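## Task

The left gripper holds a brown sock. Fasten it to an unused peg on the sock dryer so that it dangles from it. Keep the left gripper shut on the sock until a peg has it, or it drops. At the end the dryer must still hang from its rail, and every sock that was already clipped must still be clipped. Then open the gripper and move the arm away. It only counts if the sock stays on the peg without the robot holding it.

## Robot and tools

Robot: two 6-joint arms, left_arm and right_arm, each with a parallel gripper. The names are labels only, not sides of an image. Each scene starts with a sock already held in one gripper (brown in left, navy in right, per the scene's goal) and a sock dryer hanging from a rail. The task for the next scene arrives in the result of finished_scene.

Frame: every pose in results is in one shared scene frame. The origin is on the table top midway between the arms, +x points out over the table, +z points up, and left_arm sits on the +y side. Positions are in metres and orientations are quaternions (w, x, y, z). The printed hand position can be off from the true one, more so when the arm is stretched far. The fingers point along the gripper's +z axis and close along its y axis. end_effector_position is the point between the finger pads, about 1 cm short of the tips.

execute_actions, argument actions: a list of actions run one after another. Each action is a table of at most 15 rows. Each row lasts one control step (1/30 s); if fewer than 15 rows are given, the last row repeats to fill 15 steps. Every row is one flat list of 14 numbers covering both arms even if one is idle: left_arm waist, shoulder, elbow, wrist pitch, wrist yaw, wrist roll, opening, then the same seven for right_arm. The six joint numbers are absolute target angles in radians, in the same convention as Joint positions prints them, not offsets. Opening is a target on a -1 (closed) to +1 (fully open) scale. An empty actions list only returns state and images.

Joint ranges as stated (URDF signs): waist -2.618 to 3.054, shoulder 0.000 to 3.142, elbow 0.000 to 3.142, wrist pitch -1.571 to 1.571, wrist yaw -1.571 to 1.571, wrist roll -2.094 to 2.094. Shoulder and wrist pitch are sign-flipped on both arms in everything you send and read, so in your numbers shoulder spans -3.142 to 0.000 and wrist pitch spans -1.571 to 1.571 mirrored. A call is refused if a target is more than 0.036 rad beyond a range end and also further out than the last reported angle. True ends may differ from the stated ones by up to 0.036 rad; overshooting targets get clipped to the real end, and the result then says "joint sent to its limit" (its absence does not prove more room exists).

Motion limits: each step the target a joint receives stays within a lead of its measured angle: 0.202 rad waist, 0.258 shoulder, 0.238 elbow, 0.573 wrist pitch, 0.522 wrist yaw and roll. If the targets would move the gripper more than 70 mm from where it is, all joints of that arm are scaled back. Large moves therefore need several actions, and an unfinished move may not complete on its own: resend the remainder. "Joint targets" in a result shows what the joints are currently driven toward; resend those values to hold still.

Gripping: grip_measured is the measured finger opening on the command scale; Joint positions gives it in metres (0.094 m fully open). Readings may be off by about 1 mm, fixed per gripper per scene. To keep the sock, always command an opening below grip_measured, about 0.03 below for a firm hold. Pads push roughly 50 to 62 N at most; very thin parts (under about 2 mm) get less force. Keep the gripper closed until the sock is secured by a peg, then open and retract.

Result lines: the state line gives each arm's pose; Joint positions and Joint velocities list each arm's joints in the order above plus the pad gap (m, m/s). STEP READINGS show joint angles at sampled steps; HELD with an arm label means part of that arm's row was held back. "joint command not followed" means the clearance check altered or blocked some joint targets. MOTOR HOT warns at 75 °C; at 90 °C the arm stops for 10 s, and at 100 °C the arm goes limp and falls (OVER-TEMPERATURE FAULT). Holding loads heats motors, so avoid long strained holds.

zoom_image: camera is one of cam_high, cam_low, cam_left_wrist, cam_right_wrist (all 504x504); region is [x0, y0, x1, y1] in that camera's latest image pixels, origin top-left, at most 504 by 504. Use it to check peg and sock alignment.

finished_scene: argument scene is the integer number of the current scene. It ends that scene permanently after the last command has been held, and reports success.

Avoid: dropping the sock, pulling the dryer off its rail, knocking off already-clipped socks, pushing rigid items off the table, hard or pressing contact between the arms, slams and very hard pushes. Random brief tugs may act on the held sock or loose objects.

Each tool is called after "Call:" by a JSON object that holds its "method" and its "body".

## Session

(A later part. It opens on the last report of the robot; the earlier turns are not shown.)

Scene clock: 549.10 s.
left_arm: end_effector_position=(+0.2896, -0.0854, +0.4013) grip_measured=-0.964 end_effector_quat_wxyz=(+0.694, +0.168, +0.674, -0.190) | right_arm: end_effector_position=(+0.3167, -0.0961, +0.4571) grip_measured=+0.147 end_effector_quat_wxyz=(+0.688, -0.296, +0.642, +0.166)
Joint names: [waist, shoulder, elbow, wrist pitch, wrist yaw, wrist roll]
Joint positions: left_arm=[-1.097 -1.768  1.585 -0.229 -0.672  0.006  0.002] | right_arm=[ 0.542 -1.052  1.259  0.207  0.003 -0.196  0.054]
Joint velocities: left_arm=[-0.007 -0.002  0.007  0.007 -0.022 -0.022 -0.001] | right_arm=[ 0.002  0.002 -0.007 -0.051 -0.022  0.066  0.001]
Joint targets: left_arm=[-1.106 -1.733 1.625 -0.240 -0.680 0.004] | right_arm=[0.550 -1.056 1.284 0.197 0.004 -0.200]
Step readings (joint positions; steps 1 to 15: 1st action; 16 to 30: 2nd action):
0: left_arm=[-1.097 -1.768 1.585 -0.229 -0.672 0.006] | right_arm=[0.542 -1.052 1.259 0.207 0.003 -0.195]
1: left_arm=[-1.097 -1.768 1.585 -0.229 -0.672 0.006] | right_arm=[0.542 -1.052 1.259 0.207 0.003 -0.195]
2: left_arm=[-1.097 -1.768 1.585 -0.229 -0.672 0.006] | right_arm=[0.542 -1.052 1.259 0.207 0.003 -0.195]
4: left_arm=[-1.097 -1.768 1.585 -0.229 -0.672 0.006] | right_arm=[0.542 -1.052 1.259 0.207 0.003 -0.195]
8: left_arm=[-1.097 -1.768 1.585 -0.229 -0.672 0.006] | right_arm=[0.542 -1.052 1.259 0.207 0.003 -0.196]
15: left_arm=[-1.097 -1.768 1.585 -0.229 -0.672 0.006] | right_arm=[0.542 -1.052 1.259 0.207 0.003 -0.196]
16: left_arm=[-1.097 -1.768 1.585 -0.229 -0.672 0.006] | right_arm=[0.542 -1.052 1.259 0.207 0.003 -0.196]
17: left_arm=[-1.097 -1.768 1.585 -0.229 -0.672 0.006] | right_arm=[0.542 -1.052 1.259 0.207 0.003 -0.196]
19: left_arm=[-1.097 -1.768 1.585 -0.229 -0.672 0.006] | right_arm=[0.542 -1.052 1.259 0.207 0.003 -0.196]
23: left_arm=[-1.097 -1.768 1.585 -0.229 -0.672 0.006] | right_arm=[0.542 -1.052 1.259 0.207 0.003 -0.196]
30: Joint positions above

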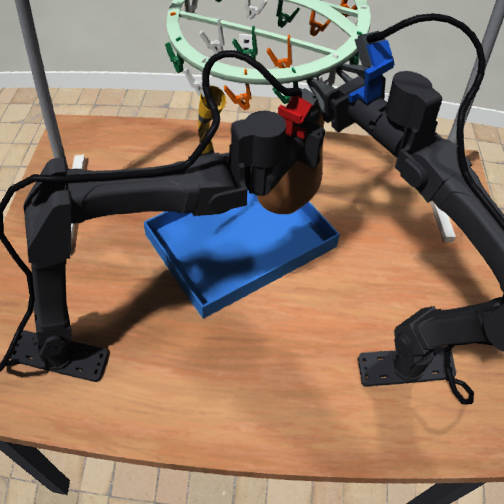

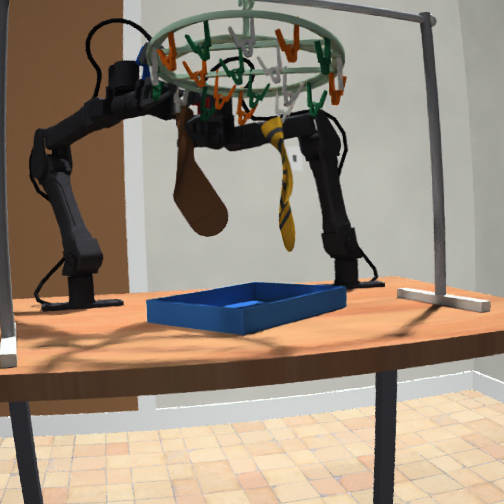

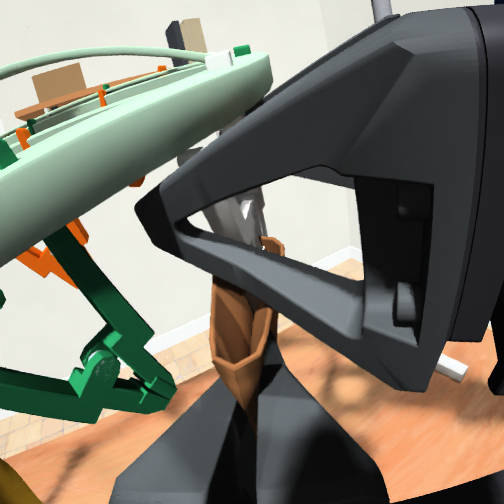

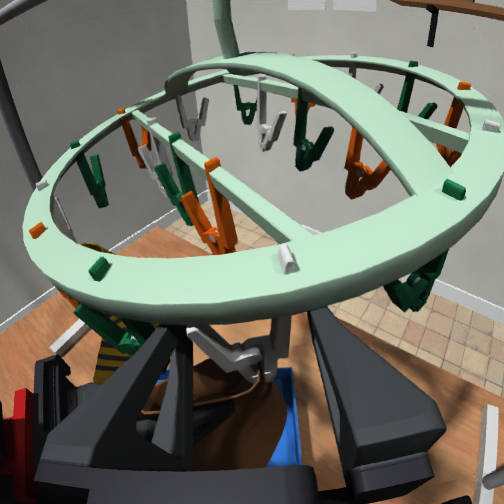

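Call:
{"method": "execute_actions", "body": {"actions": [[[-1.106,-1.733,1.625,-0.24,-0.68,0.004,-1,0.55,-1.045,1.258,0.22,0.004,-0.2,0.19],[-1.106,-1.733,1.625,-0.24,-0.68,0.004,-1,0.55,-1.038,1.255,0.225,0.004,-0.2,0.22],[-1.106,-1.733,1.625,-0.24,-0.68,0.004,-1,0.55,-1.031,1.252,0.23,0.004,-0.2,0.25],[-1.106,-1.733,1.625,-0.24,-0.68,0.004,-1,0.55,-1.024,1.249,0.235,0.004,-0.2,0.25],[-1.106,-1.733,1.625,-0.24,-0.68,0.004,-1,0.55,-1.017,1.246,0.24,0.004,-0.2,0.25],[-1.106,-1.733,1.625,-0.24,-0.68,0.004,-1,0.55,-1.01,1.243,0.245,0.004,-0.2,0.25],[-1.106,-1.733,1.625,-0.24,-0.68,0.004,-1,0.55,-1.0,1.24,0.252,0.004,-0.2,0.25],[-1.106,-1.733,1.625,-0.24,-0.68,0.004,-1,0.55,-0.99,1.237,0.259,0.004,-0.2,0.25],[-1.106,-1.733,1.625,-0.24,-0.68,0.004,-1,0.55,-0.98,1.234,0.266,0.004,-0.2,0.25],[-1.106,-1.733,1.625,-0.24,-0.68,0.004,-1,0.55,-0.97,1.231,0.273,0.004,-0.2,0.25],[-1.106,-1.733,1.625,-0.24,-0.68,0.004,-1,0.55,-0.96,1.228,0.28,0.004,-0.2,0.25],[-1.106,-1.733,1.625,-0.24,-0.68,0.004,-1,0.55,-0.95,1.225,0.287,0.004,-0.2,0.25],[-1.106,-1.733,1.625,-0.24,-0.68,0.004,-1,0.55,-0.938,1.222,0.297,0.004,-0.2,0.25],[-1.106,-1.733,1.625,-0.24,-0.68,0.004,-1,0.55,-0.926,1.22,0.308,0.004,-0.2,0.25],[-1.106,-1.733,1.625,-0.24,-0.68,0.004,-1,0.55,-0.912,1.22,0.32,0.004,-0.2,0.25]],[[-1.106,-1.733,1.625,-0.24,-0.68,0.004,-1,0.55,-0.897,1.22,0.335,0.004,-0.2,0.25],[-1.106,-1.733,1.625,-0.24,-0.68,0.004,-1,0.55,-0.882,1.22,0.35,0.004,-0.2,0.25],[-1.106,-1.733,1.625,-0.24,-0.68,0.004,-1,0.55,-0.867,1.22,0.365,0.004,-0.2,0.25],[-1.106,-1.733,1.625,-0.24,-0.68,0.004,-1,0.54,-0.852,1.22,0.38,0.004,-0.2,0.25],[-1.106,-1.733,1.625,-0.24,-0.68,0.004,-1,0.53,-0.837,1.22,0.395,0.004,-0.2,0.25],[-1.106,-1.733,1.625,-0.24,-0.68,0.004,-1,0.52,-0.822,1.22,0.41,0.004,-0.2,0.25],[-1.106,-1.733,1.625,-0.24,-0.68,0.004,-1,0.5,-0.807,1.22,0.425,0.004,-0.2,0.25],[-1.106,-1.733,1.625,-0.24,-0.68,0.004,-1,0.48,-0.792,1.22,0.44,0.004,-0.2,0.25],[-1.106,-1.733,1.625,-0.24,-0.68,0.004,-1,0.46,-0.777,1.22,0.455,0.004,-0.2,0.25],[-1.106,-1.733,1.625,-0.24,-0.68,0.004,-1,0.44,-0.762,1.22,0.47,0.004,-0.2,0.25],[-1.106,-1.733,1.625,-0.24,-0.68,0.004,-1,0.42,-0.747,1.22,0.485,0.004,-0.2,0.25],[-1.106,-1.733,1.625,-0.24,-0.68,0.004,-1,0.4,-0.732,1.22,0.5,0.004,-0.2,0.25],[-1.106,-1.733,1.625,-0.24,-0.68,0.004,-1,0.39,-0.72,1.22,0.51,0.004,-0.2,0.25]]]}}

Call:
{"method": "zoom_image", "body": {"camera": "cam_left_wrist", "region": [150, 130, 350, 330]}}

Scene clock: 559.23 s.
left_arm: end_effector_position=(+0.2896, -0.0854, +0.4013) grip_measured=-0.964 end_effector_quat_wxyz=(+0.694, +0.168, +0.674, -0.190) | right_arm: end_effector_position=(+0.2564, -0.1908, +0.4708) grip_measured=+0.247 end_effector_quat_wxyz=(+0.707, -0.247, +0.652, +0.119)
Joint names: [waist, shoulder, elbow, wrist pitch, wrist yaw, wrist roll]
Joint positions: left_arm=[-1.097 -1.768  1.585 -0.229 -0.672  0.006  0.002] | right_arm=[ 0.402 -0.738  1.226  0.46   0.004 -0.196  0.059]
Joint velocities: left_arm=[-0.002  0.002 -0.002  0.037 -0.022 -0.007 -0.   ] | right_arm=[-0.129  0.276 -0.012  0.256 -0.022  0.081 -0.001]
Joint targets: left_arm=[-1.106 -1.733 1.625 -0.240 -0.680 0.004] | right_arm=[0.390 -0.720 1.220 0.510 0.004 -0.200]
Step readings (joint positions; steps 1 to 15: 1st action; 16 to 30: 2nd action):
0: left_arm=[-1.097 -1.768 1.585 -0.229 -0.672 0.006] | right_arm=[0.542 -1.052 1.259 0.207 0.003 -0.196]
1: left_arm=[-1.097 -1.768 1.585 -0.229 -0.672 0.006] | right_arm=[0.542 -1.052 1.259 0.207 0.003 -0.196]
2: left_arm=[-1.097 -1.768 1.585 -0.229 -0.672 0.006] | right_arm=[0.542 -1.052 1.259 0.208 0.003 -0.196]
4: left_arm=[-1.097 -1.768 1.585 -0.229 -0.672 0.006] | right_arm=[0.542 -1.052 1.259 0.212 0.003 -0.196]
8: left_arm=[-1.097 -1.768 1.585 -0.229 -0.672 0.006] | right_arm=[0.542 -1.035 1.247 0.228 0.003 -0.196]
15: left_arm=[-1.097 -1.768 1.585 -0.229 -0.672 0.006] | right_arm=[0.542 -0.959 1.227 0.276 0.003 -0.196]
16: left_arm=[-1.097 -1.768 1.585 -0.229 -0.672 0.006] | right_arm=[0.542 -0.946 1.226 0.285 0.003 -0.196]
17: left_arm=[-1.097 -1.768 1.585 -0.229 -0.672 0.006] | right_arm=[0.542 -0.932 1.226 0.295 0.003 -0.196]
19: left_arm=[-1.097 -1.768 1.585 -0.229 -0.672 0.006] | right_arm=[0.542 -0.902 1.226 0.319 0.003 -0.196]
23: left_arm=[-1.097 -1.768 1.585 -0.229 -0.672 0.006] | right_arm=[0.519 -0.839 1.226 0.369 0.002 -0.196]
30: Joint positions above

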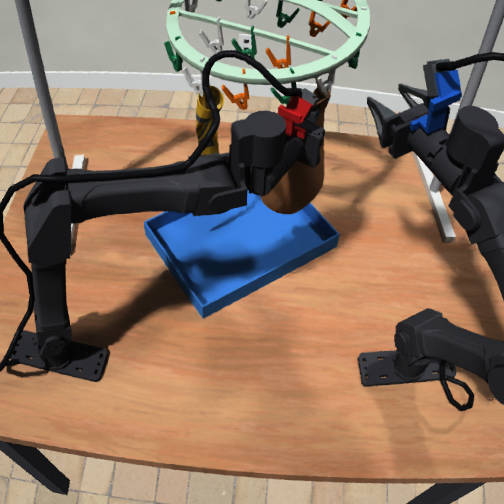

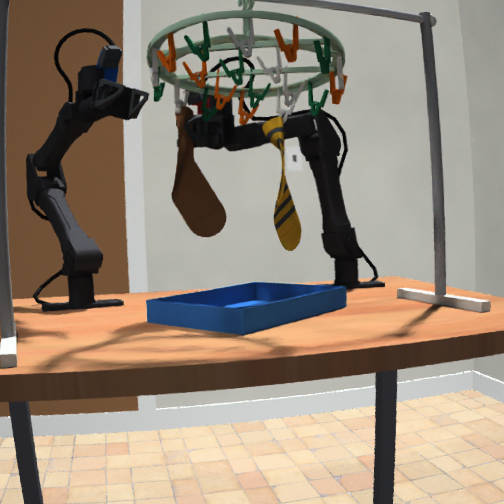

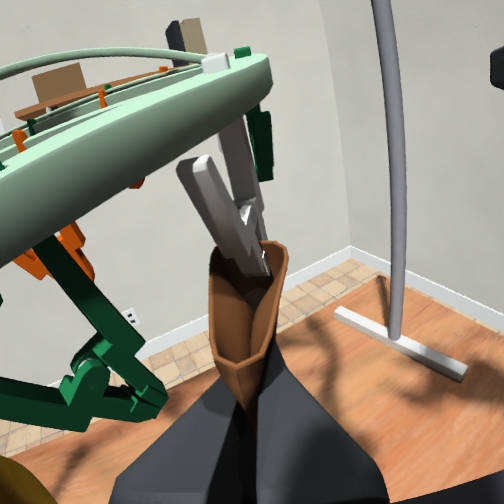

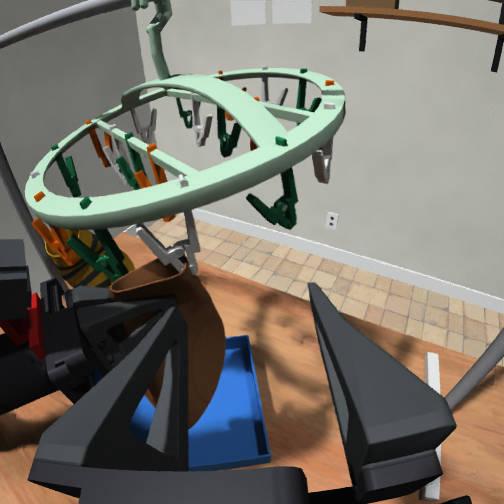

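Region (150, 130, 350, 330) of cam_left_wrist's 504x504 image, scaled by 2.520, with more detail than that image has.

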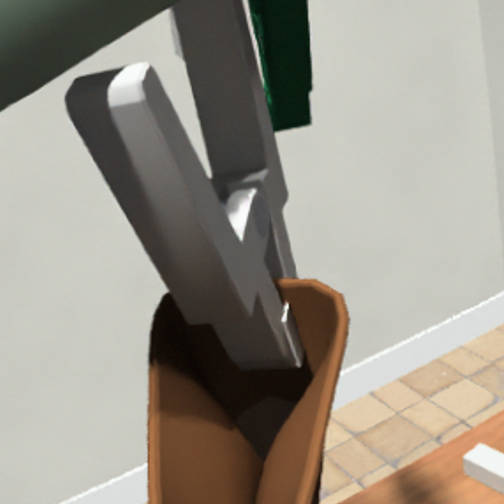

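Call:
{"method": "execute_actions", "body": {"actions": [[[-1.106,-1.733,1.625,-0.24,-0.68,0.004,-0.95,0.39,-0.72,1.22,0.51,0.004,-0.2,0.25],[-1.106,-1.733,1.625,-0.24,-0.68,0.004,-0.92,0.38,-0.72,1.22,0.51,0.004,-0.19,0.25],[-1.106,-1.733,1.625,-0.24,-0.68,0.004,-0.89,0.37,-0.72,1.22,0.51,0.004,-0.18,0.25],[-1.106,-1.733,1.625,-0.24,-0.68,0.004,-0.86,0.36,-0.72,1.22,0.51,0.004,-0.17,0.25],[-1.106,-1.733,1.625,-0.24,-0.68,0.004,-0.83,0.35,-0.72,1.22,0.51,0.004,-0.16,0.25],[-1.106,-1.733,1.625,-0.24,-0.68,0.004,-0.8,0.34,-0.72,1.22,0.51,0.004,-0.15,0.25],[-1.106,-1.733,1.625,-0.24,-0.68,0.004,-0.76,0.33,-0.72,1.22,0.51,0.004,-0.14,0.25],[-1.106,-1.733,1.625,-0.24,-0.68,0.004,-0.72,0.32,-0.72,1.22,0.51,0.004,-0.13,0.25],[-1.106,-1.733,1.61,-0.24,-0.68,0.004,-0.68,0.31,-0.72,1.22,0.51,0.004,-0.12,0.25],[-1.106,-1.733,1.595,-0.24,-0.68,0.004,-0.64,0.3,-0.72,1.22,0.51,0.004,-0.11,0.25],[-1.106,-1.733,1.58,-0.24,-0.68,0.004,-0.6,0.3,-0.72,1.22,0.51,0.004,-0.1,0.25]]]}}

Scene clock: 590.37 s.
left_arm: end_effector_position=(+0.2896, -0.0854, +0.4013) grip_measured=-0.602 end_effector_quat_wxyz=(+0.694, +0.168, +0.674, -0.190) | right_arm: end_effector_position=(+0.2640, -0.2142, +0.4641) grip_measured=+0.247 end_effector_quat_wxyz=(+0.699, -0.194, +0.680, +0.111)
Joint names: [waist, shoulder, elbow, wrist pitch, wrist yaw, wrist roll]
Joint positions: left_arm=[-1.097 -1.768  1.585 -0.229 -0.672  0.006  0.019] | right_arm=[ 0.309 -0.725  1.226  0.499  0.003 -0.12   0.059]
Joint velocities: left_arm=[ 0.022  0.002  0.002  0.066  0.022  0.037 -0.001] | right_arm=[-0.007  0.007 -0.017 -0.051  0.007  0.095 -0.001]
Joint targets: left_arm=[-1.106 -1.733 1.580 -0.240 -0.680 0.004] | right_arm=[0.300 -0.720 1.220 0.510 0.004 -0.100]
Step readings (joint positions):
0: left_arm=[-1.097 -1.768 1.585 -0.229 -0.672 0.006] | right_arm=[0.398 -0.725 1.226 0.499 0.004 -0.196]
1: left_arm=[-1.097 -1.768 1.585 -0.229 -0.672 0.006] | right_arm=[0.398 -0.725 1.226 0.499 0.004 -0.196]
2: left_arm=[-1.097 -1.768 1.585 -0.229 -0.672 0.006] | right_arm=[0.397 -0.725 1.226 0.499 0.003 -0.196]
4: left_arm=[-1.097 -1.768 1.585 -0.229 -0.672 0.006] | right_arm=[0.385 -0.725 1.226 0.499 0.003 -0.191]
8: left_arm=[-1.097 -1.768 1.585 -0.229 -0.672 0.006] | right_arm=[0.345 -0.725 1.226 0.499 0.003 -0.167]
15: Joint positions above

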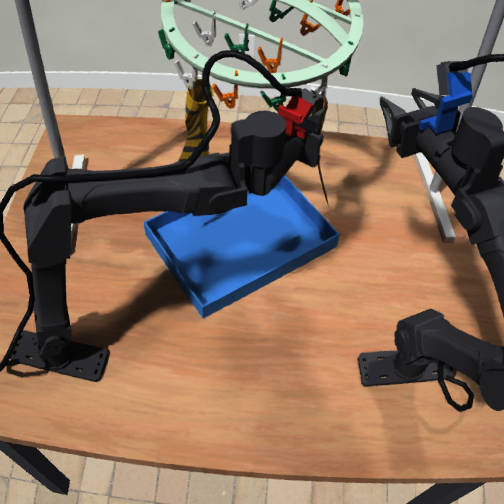

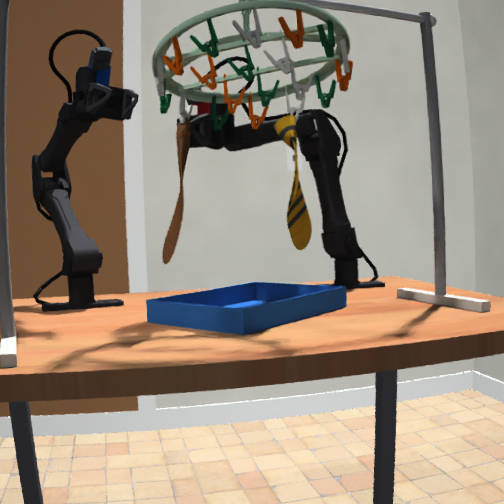

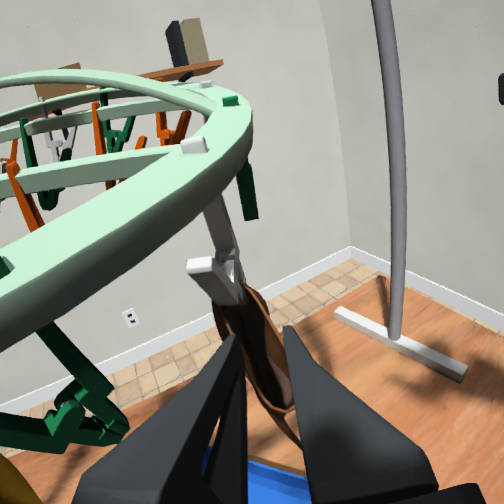

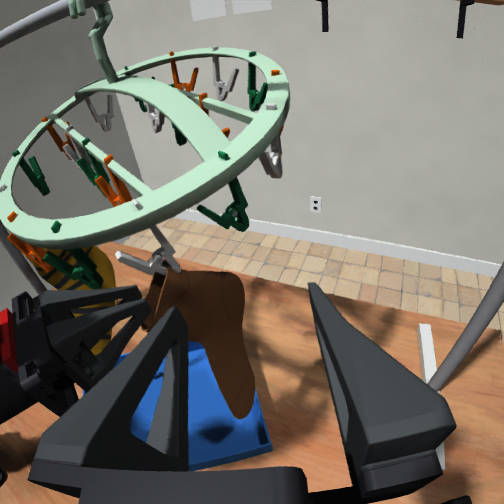

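Call:
{"method": "execute_actions", "body": {"actions": [[[-1.117,-1.716,1.557,-0.243,-0.691,0.004,-0.6,0.28,-0.71,1.21,0.51,0.004,-0.09,0.25],[-1.128,-1.699,1.535,-0.247,-0.702,0.004,-0.6,0.26,-0.7,1.2,0.51,0.004,-0.08,0.25],[-1.139,-1.682,1.512,-0.25,-0.713,0.004,-0.6,0.24,-0.69,1.19,0.51,0.004,-0.07,0.25],[-1.15,-1.665,1.489,-0.253,-0.724,0.004,-0.6,0.22,-0.68,1.18,0.51,0.004,-0.06,0.25],[-1.161,-1.649,1.467,-0.257,-0.735,0.004,-0.6,0.2,-0.67,1.17,0.51,0.004,-0.05,0.25],[-1.172,-1.632,1.444,-0.26,-0.746,0.004,-0.6,0.18,-0.66,1.16,0.51,0.004,-0.04,0.25],[-1.183,-1.615,1.421,-0.263,-0.757,0.004,-0.6,0.16,-0.65,1.15,0.51,0.004,-0.03,0.25],[-1.194,-1.598,1.399,-0.267,-0.768,0.004,-0.6,0.14,-0.64,1.14,0.51,0.004,-0.02,0.25],[-1.205,-1.581,1.376,-0.27,-0.779,0.004,-0.6,0.12,-0.63,1.13,0.51,0.004,-0.01,0.25],[-1.216,-1.564,1.353,-0.273,-0.79,0.004,-0.6,0.1,-0.62,1.12,0.51,0.004,0,0.25],[-1.227,-1.547,1.331,-0.277,-0.801,0.004,-0.6,0.08,-0.61,1.11,0.51,0.004,0,0.25],[-1.238,-1.531,1.308,-0.28,-0.812,0.004,-0.6,0.06,-0.6,1.1,0.51,0.004,0,0.25],[-1.249,-1.514,1.285,-0.283,-0.823,0.004,-0.6,0.04,-0.59,1.09,0.51,0.004,0,0.25],[-1.26,-1.497,1.263,-0.287,-0.834,0.004,-0.6,0.02,-0.58,1.08,0.51,0.004,0,0.25],[-1.27,-1.48,1.24,-0.29,-0.845,0.004,-0.6,0,-0.57,1.07,0.51,0.004,0,0.25]],[[-1.27,-1.45,1.22,-0.28,-0.82,0.004,-0.6,0,-0.57,1.07,0.51,0.004,0,0.25],[-1.27,-1.42,1.2,-0.27,-0.79,0.004,-0.6,0,-0.57,1.07,0.51,0.004,0,0.25],[-1.27,-1.39,1.18,-0.26,-0.76,0.004,-0.6,0,-0.57,1.07,0.51,0.004,0,0.25],[-1.27,-1.36,1.16,-0.25,-0.73,0.004,-0.6,0,-0.57,1.07,0.51,0.004,0,0.25],[-1.27,-1.33,1.14,-0.24,-0.7,0.004,-0.6,0,-0.57,1.07,0.51,0.004,0,0.25],[-1.27,-1.3,1.12,-0.23,-0.67,0.004,-0.6,0,-0.57,1.07,0.51,0.004,0,0.25],[-1.27,-1.27,1.1,-0.22,-0.64,0.004,-0.6,0,-0.57,1.07,0.51,0.004,0,0.25],[-1.27,-1.24,1.08,-0.21,-0.61,0.004,-0.6,0,-0.57,1.07,0.51,0.004,0,0.25],[-1.27,-1.21,1.06,-0.2,-0.58,0.004,-0.6,0,-0.57,1.07,0.51,0.004,0,0.25],[-1.27,-1.18,1.04,-0.19,-0.55,0.004,-0.6,0,-0.57,1.07,0.51,0.004,0,0.25],[-1.27,-1.15,1.02,-0.18,-0.52,0.004,-0.6,0,-0.57,1.07,0.51,0.004,0,0.25],[-1.27,-1.12,1.0,-0.17,-0.49,0.004,-0.6,0,-0.57,1.07,0.51,0.004,0,0.25],[-1.27,-1.09,0.98,-0.16,-0.46,0.004,-0.6,0,-0.57,1.07,0.51,0.004,0,0.25],[-1.27,-1.06,0.96,-0.15,-0.43,0.004,-0.6,0,-0.57,1.07,0.51,0.004,0,0.25],[-1.27,-1.03,0.94,-0.14,-0.4,0.004,-0.6,0,-0.57,1.07,0.51,0.004,0,0.25]],[[-1.26,-1.0,0.93,-0.12,-0.38,0.004,-0.6,0,-0.57,1.07,0.51,0.004,0,0.25],[-1.25,-0.97,0.92,-0.1,-0.36,0.004,-0.6,0,-0.57,1.07,0.51,0.004,0,0.25],[-1.24,-0.94,0.91,-0.08,-0.34,0.004,-0.6,0,-0.57,1.07,0.51,0.004,0,0.25],[-1.23,-0.91,0.9,-0.06,-0.32,0.004,-0.6,0,-0.57,1.07,0.51,0.004,0,0.25],[-1.22,-0.88,0.89,-0.04,-0.3,0.004,-0.6,0,-0.57,1.07,0.51,0.004,0,0.25],[-1.21,-0.85,0.88,-0.02,-0.28,0.004,-0.6,0,-0.57,1.07,0.51,0.004,0,0.25],[-1.2,-0.82,0.87,0,-0.26,0.004,-0.6,0,-0.57,1.07,0.51,0.004,0,0.25],[-1.19,-0.79,0.86,0.02,-0.24,0.004,-0.6,0,-0.57,1.07,0.51,0.004,0,0.25],[-1.18,-0.76,0.85,0.04,-0.22,0.004,-0.6,0,-0.57,1.07,0.51,0.004,0,0.25],[-1.17,-0.73,0.84,0.06,-0.2,0.004,-0.6,0,-0.57,1.07,0.51,0.004,0,0.25],[-1.16,-0.7,0.83,0.08,-0.18,0.004,-0.6,0,-0.57,1.07,0.51,0.004,0,0.25],[-1.15,-0.68,0.82,0.1,-0.16,0.004,-0.6,0,-0.57,1.07,0.51,0.004,0,0.25],[-1.15,-0.66,0.82,0.12,-0.15,0.004,-0.6,0,-0.57,1.07,0.51,0.004,0,0.25]]]}}

Scene clock: 635.30 s.
left_arm: end_effector_position=(+0.1134, +0.1018, +0.4060) grip_measured=-0.602 end_effector_quat_wxyz=(+0.640, +0.329, +0.587, -0.370) | right_arm: end_effector_position=(+0.2650, -0.2909, +0.4296) grip_measured=+0.247 end_effector_quat_wxyz=(+0.700, -0.049, +0.710, +0.046)
Joint names: [waist, shoulder, elbow, wrist pitch, wrist yaw, wrist roll]
Joint positions: left_arm=[-1.162 -0.683  0.839  0.059 -0.212  0.006  0.019] | right_arm=[ 0.008 -0.585  1.078  0.507  0.004 -0.003  0.059]
Joint velocities: left_arm=[ 0.037  0.325 -0.007  0.3    0.3    0.037  0.   ] | right_arm=[-0.007 -0.002 -0.017 -0.007 -0.051  0.051  0.   ]
Joint targets: left_arm=[-1.150 -0.660 0.820 0.120 -0.150 0.004] | right_arm=[-0.000 -0.570 1.070 0.510 0.004 -0.000]
Step readings (joint positions; steps 1 to 15: 1st action; 16 to 30: 2nd action; 31 to 45: 3rd action):
0: left_arm=[-1.097 -1.768 1.585 -0.229 -0.672 0.006] | right_arm=[0.309 -0.725 1.226 0.499 0.003 -0.105]
1: left_arm=[-1.098 -1.767 1.583 -0.230 -0.673 0.006] | right_arm=[0.306 -0.725 1.224 0.499 0.003 -0.103]
2: left_arm=[-1.100 -1.761 1.574 -0.231 -0.676 0.006] | right_arm=[0.296 -0.724 1.222 0.499 0.002 -0.100]
4: left_arm=[-1.113 -1.737 1.537 -0.232 -0.688 0.006] | right_arm=[0.262 -0.715 1.206 0.499 0.002 -0.090]
8: left_arm=[-1.162 -1.668 1.447 -0.235 -0.720 0.006] | right_arm=[0.182 -0.682 1.161 0.502 0.002 -0.060]
15: left_arm=[-1.244 -1.543 1.292 -0.257 -0.789 0.006] | right_arm=[0.042 -0.606 1.095 0.505 0.003 -0.016]
16: left_arm=[-1.253 -1.524 1.270 -0.258 -0.794 0.006] | right_arm=[0.025 -0.596 1.086 0.505 0.003 -0.013]
17: left_arm=[-1.259 -1.503 1.247 -0.258 -0.794 0.006] | right_arm=[0.015 -0.590 1.081 0.506 0.004 -0.011]
19: left_arm=[-1.264 -1.455 1.200 -0.254 -0.779 0.006] | right_arm=[0.009 -0.585 1.078 0.507 0.004 -0.008]
23: left_arm=[-1.264 -1.332 1.121 -0.233 -0.711 0.006] | right_arm=[0.008 -0.585 1.078 0.507 0.004 -0.005]
30: left_arm=[-1.264 -1.104 0.992 -0.193 -0.531 0.006] | right_arm=[0.008 -0.585 1.078 0.507 0.004 -0.004]
31: left_arm=[-1.264 -1.075 0.973 -0.182 -0.503 0.006] | right_arm=[0.008 -0.585 1.078 0.507 0.004 -0.004]
32: left_arm=[-1.264 -1.046 0.957 -0.168 -0.478 0.006] | right_arm=[0.008 -0.585 1.078 0.507 0.004 -0.003]
34: left_arm=[-1.258 -0.991 0.930 -0.134 -0.427 0.006] | right_arm=[0.008 -0.585 1.078 0.507 0.004 -0.003]
38: left_arm=[-1.218 -0.873 0.888 -0.061 -0.339 0.006] | right_arm=[0.008 -0.585 1.078 0.507 0.004 -0.003]
45: Joint positions above

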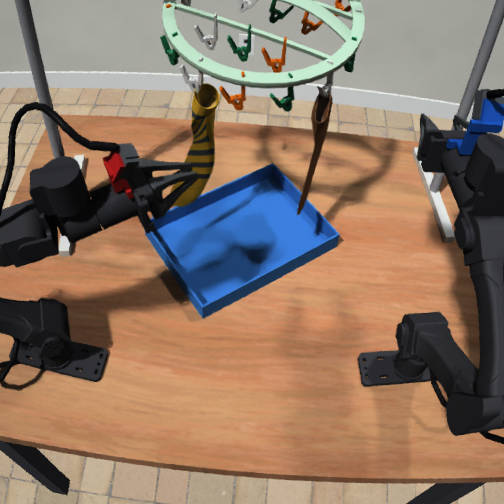

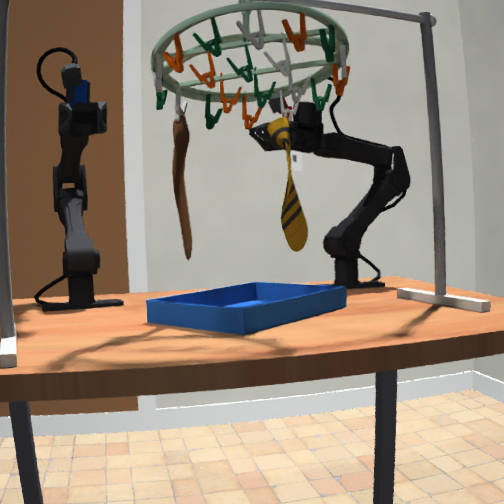

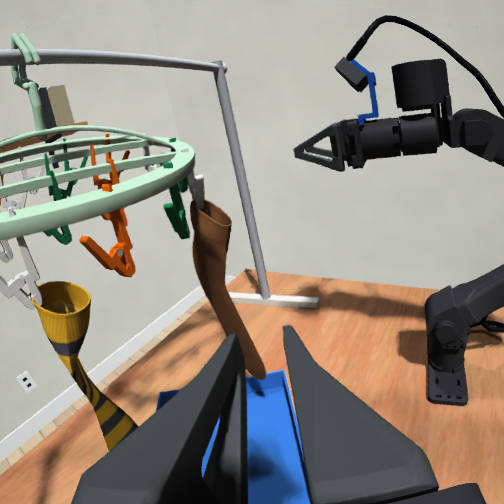

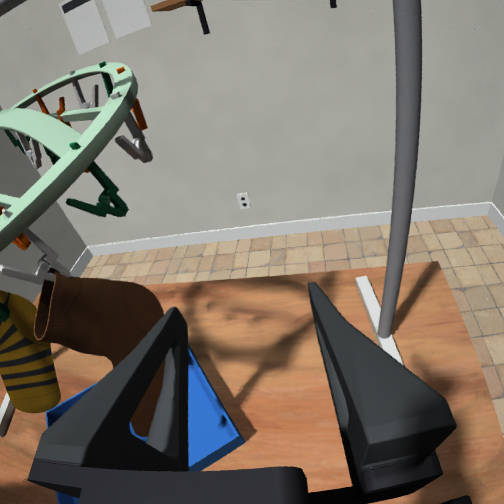

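Both socks are hanging and the arms are clear.

Call:
{"method": "finished_scene", "body": {"scene": 1}}

The scene is finished: the task was done.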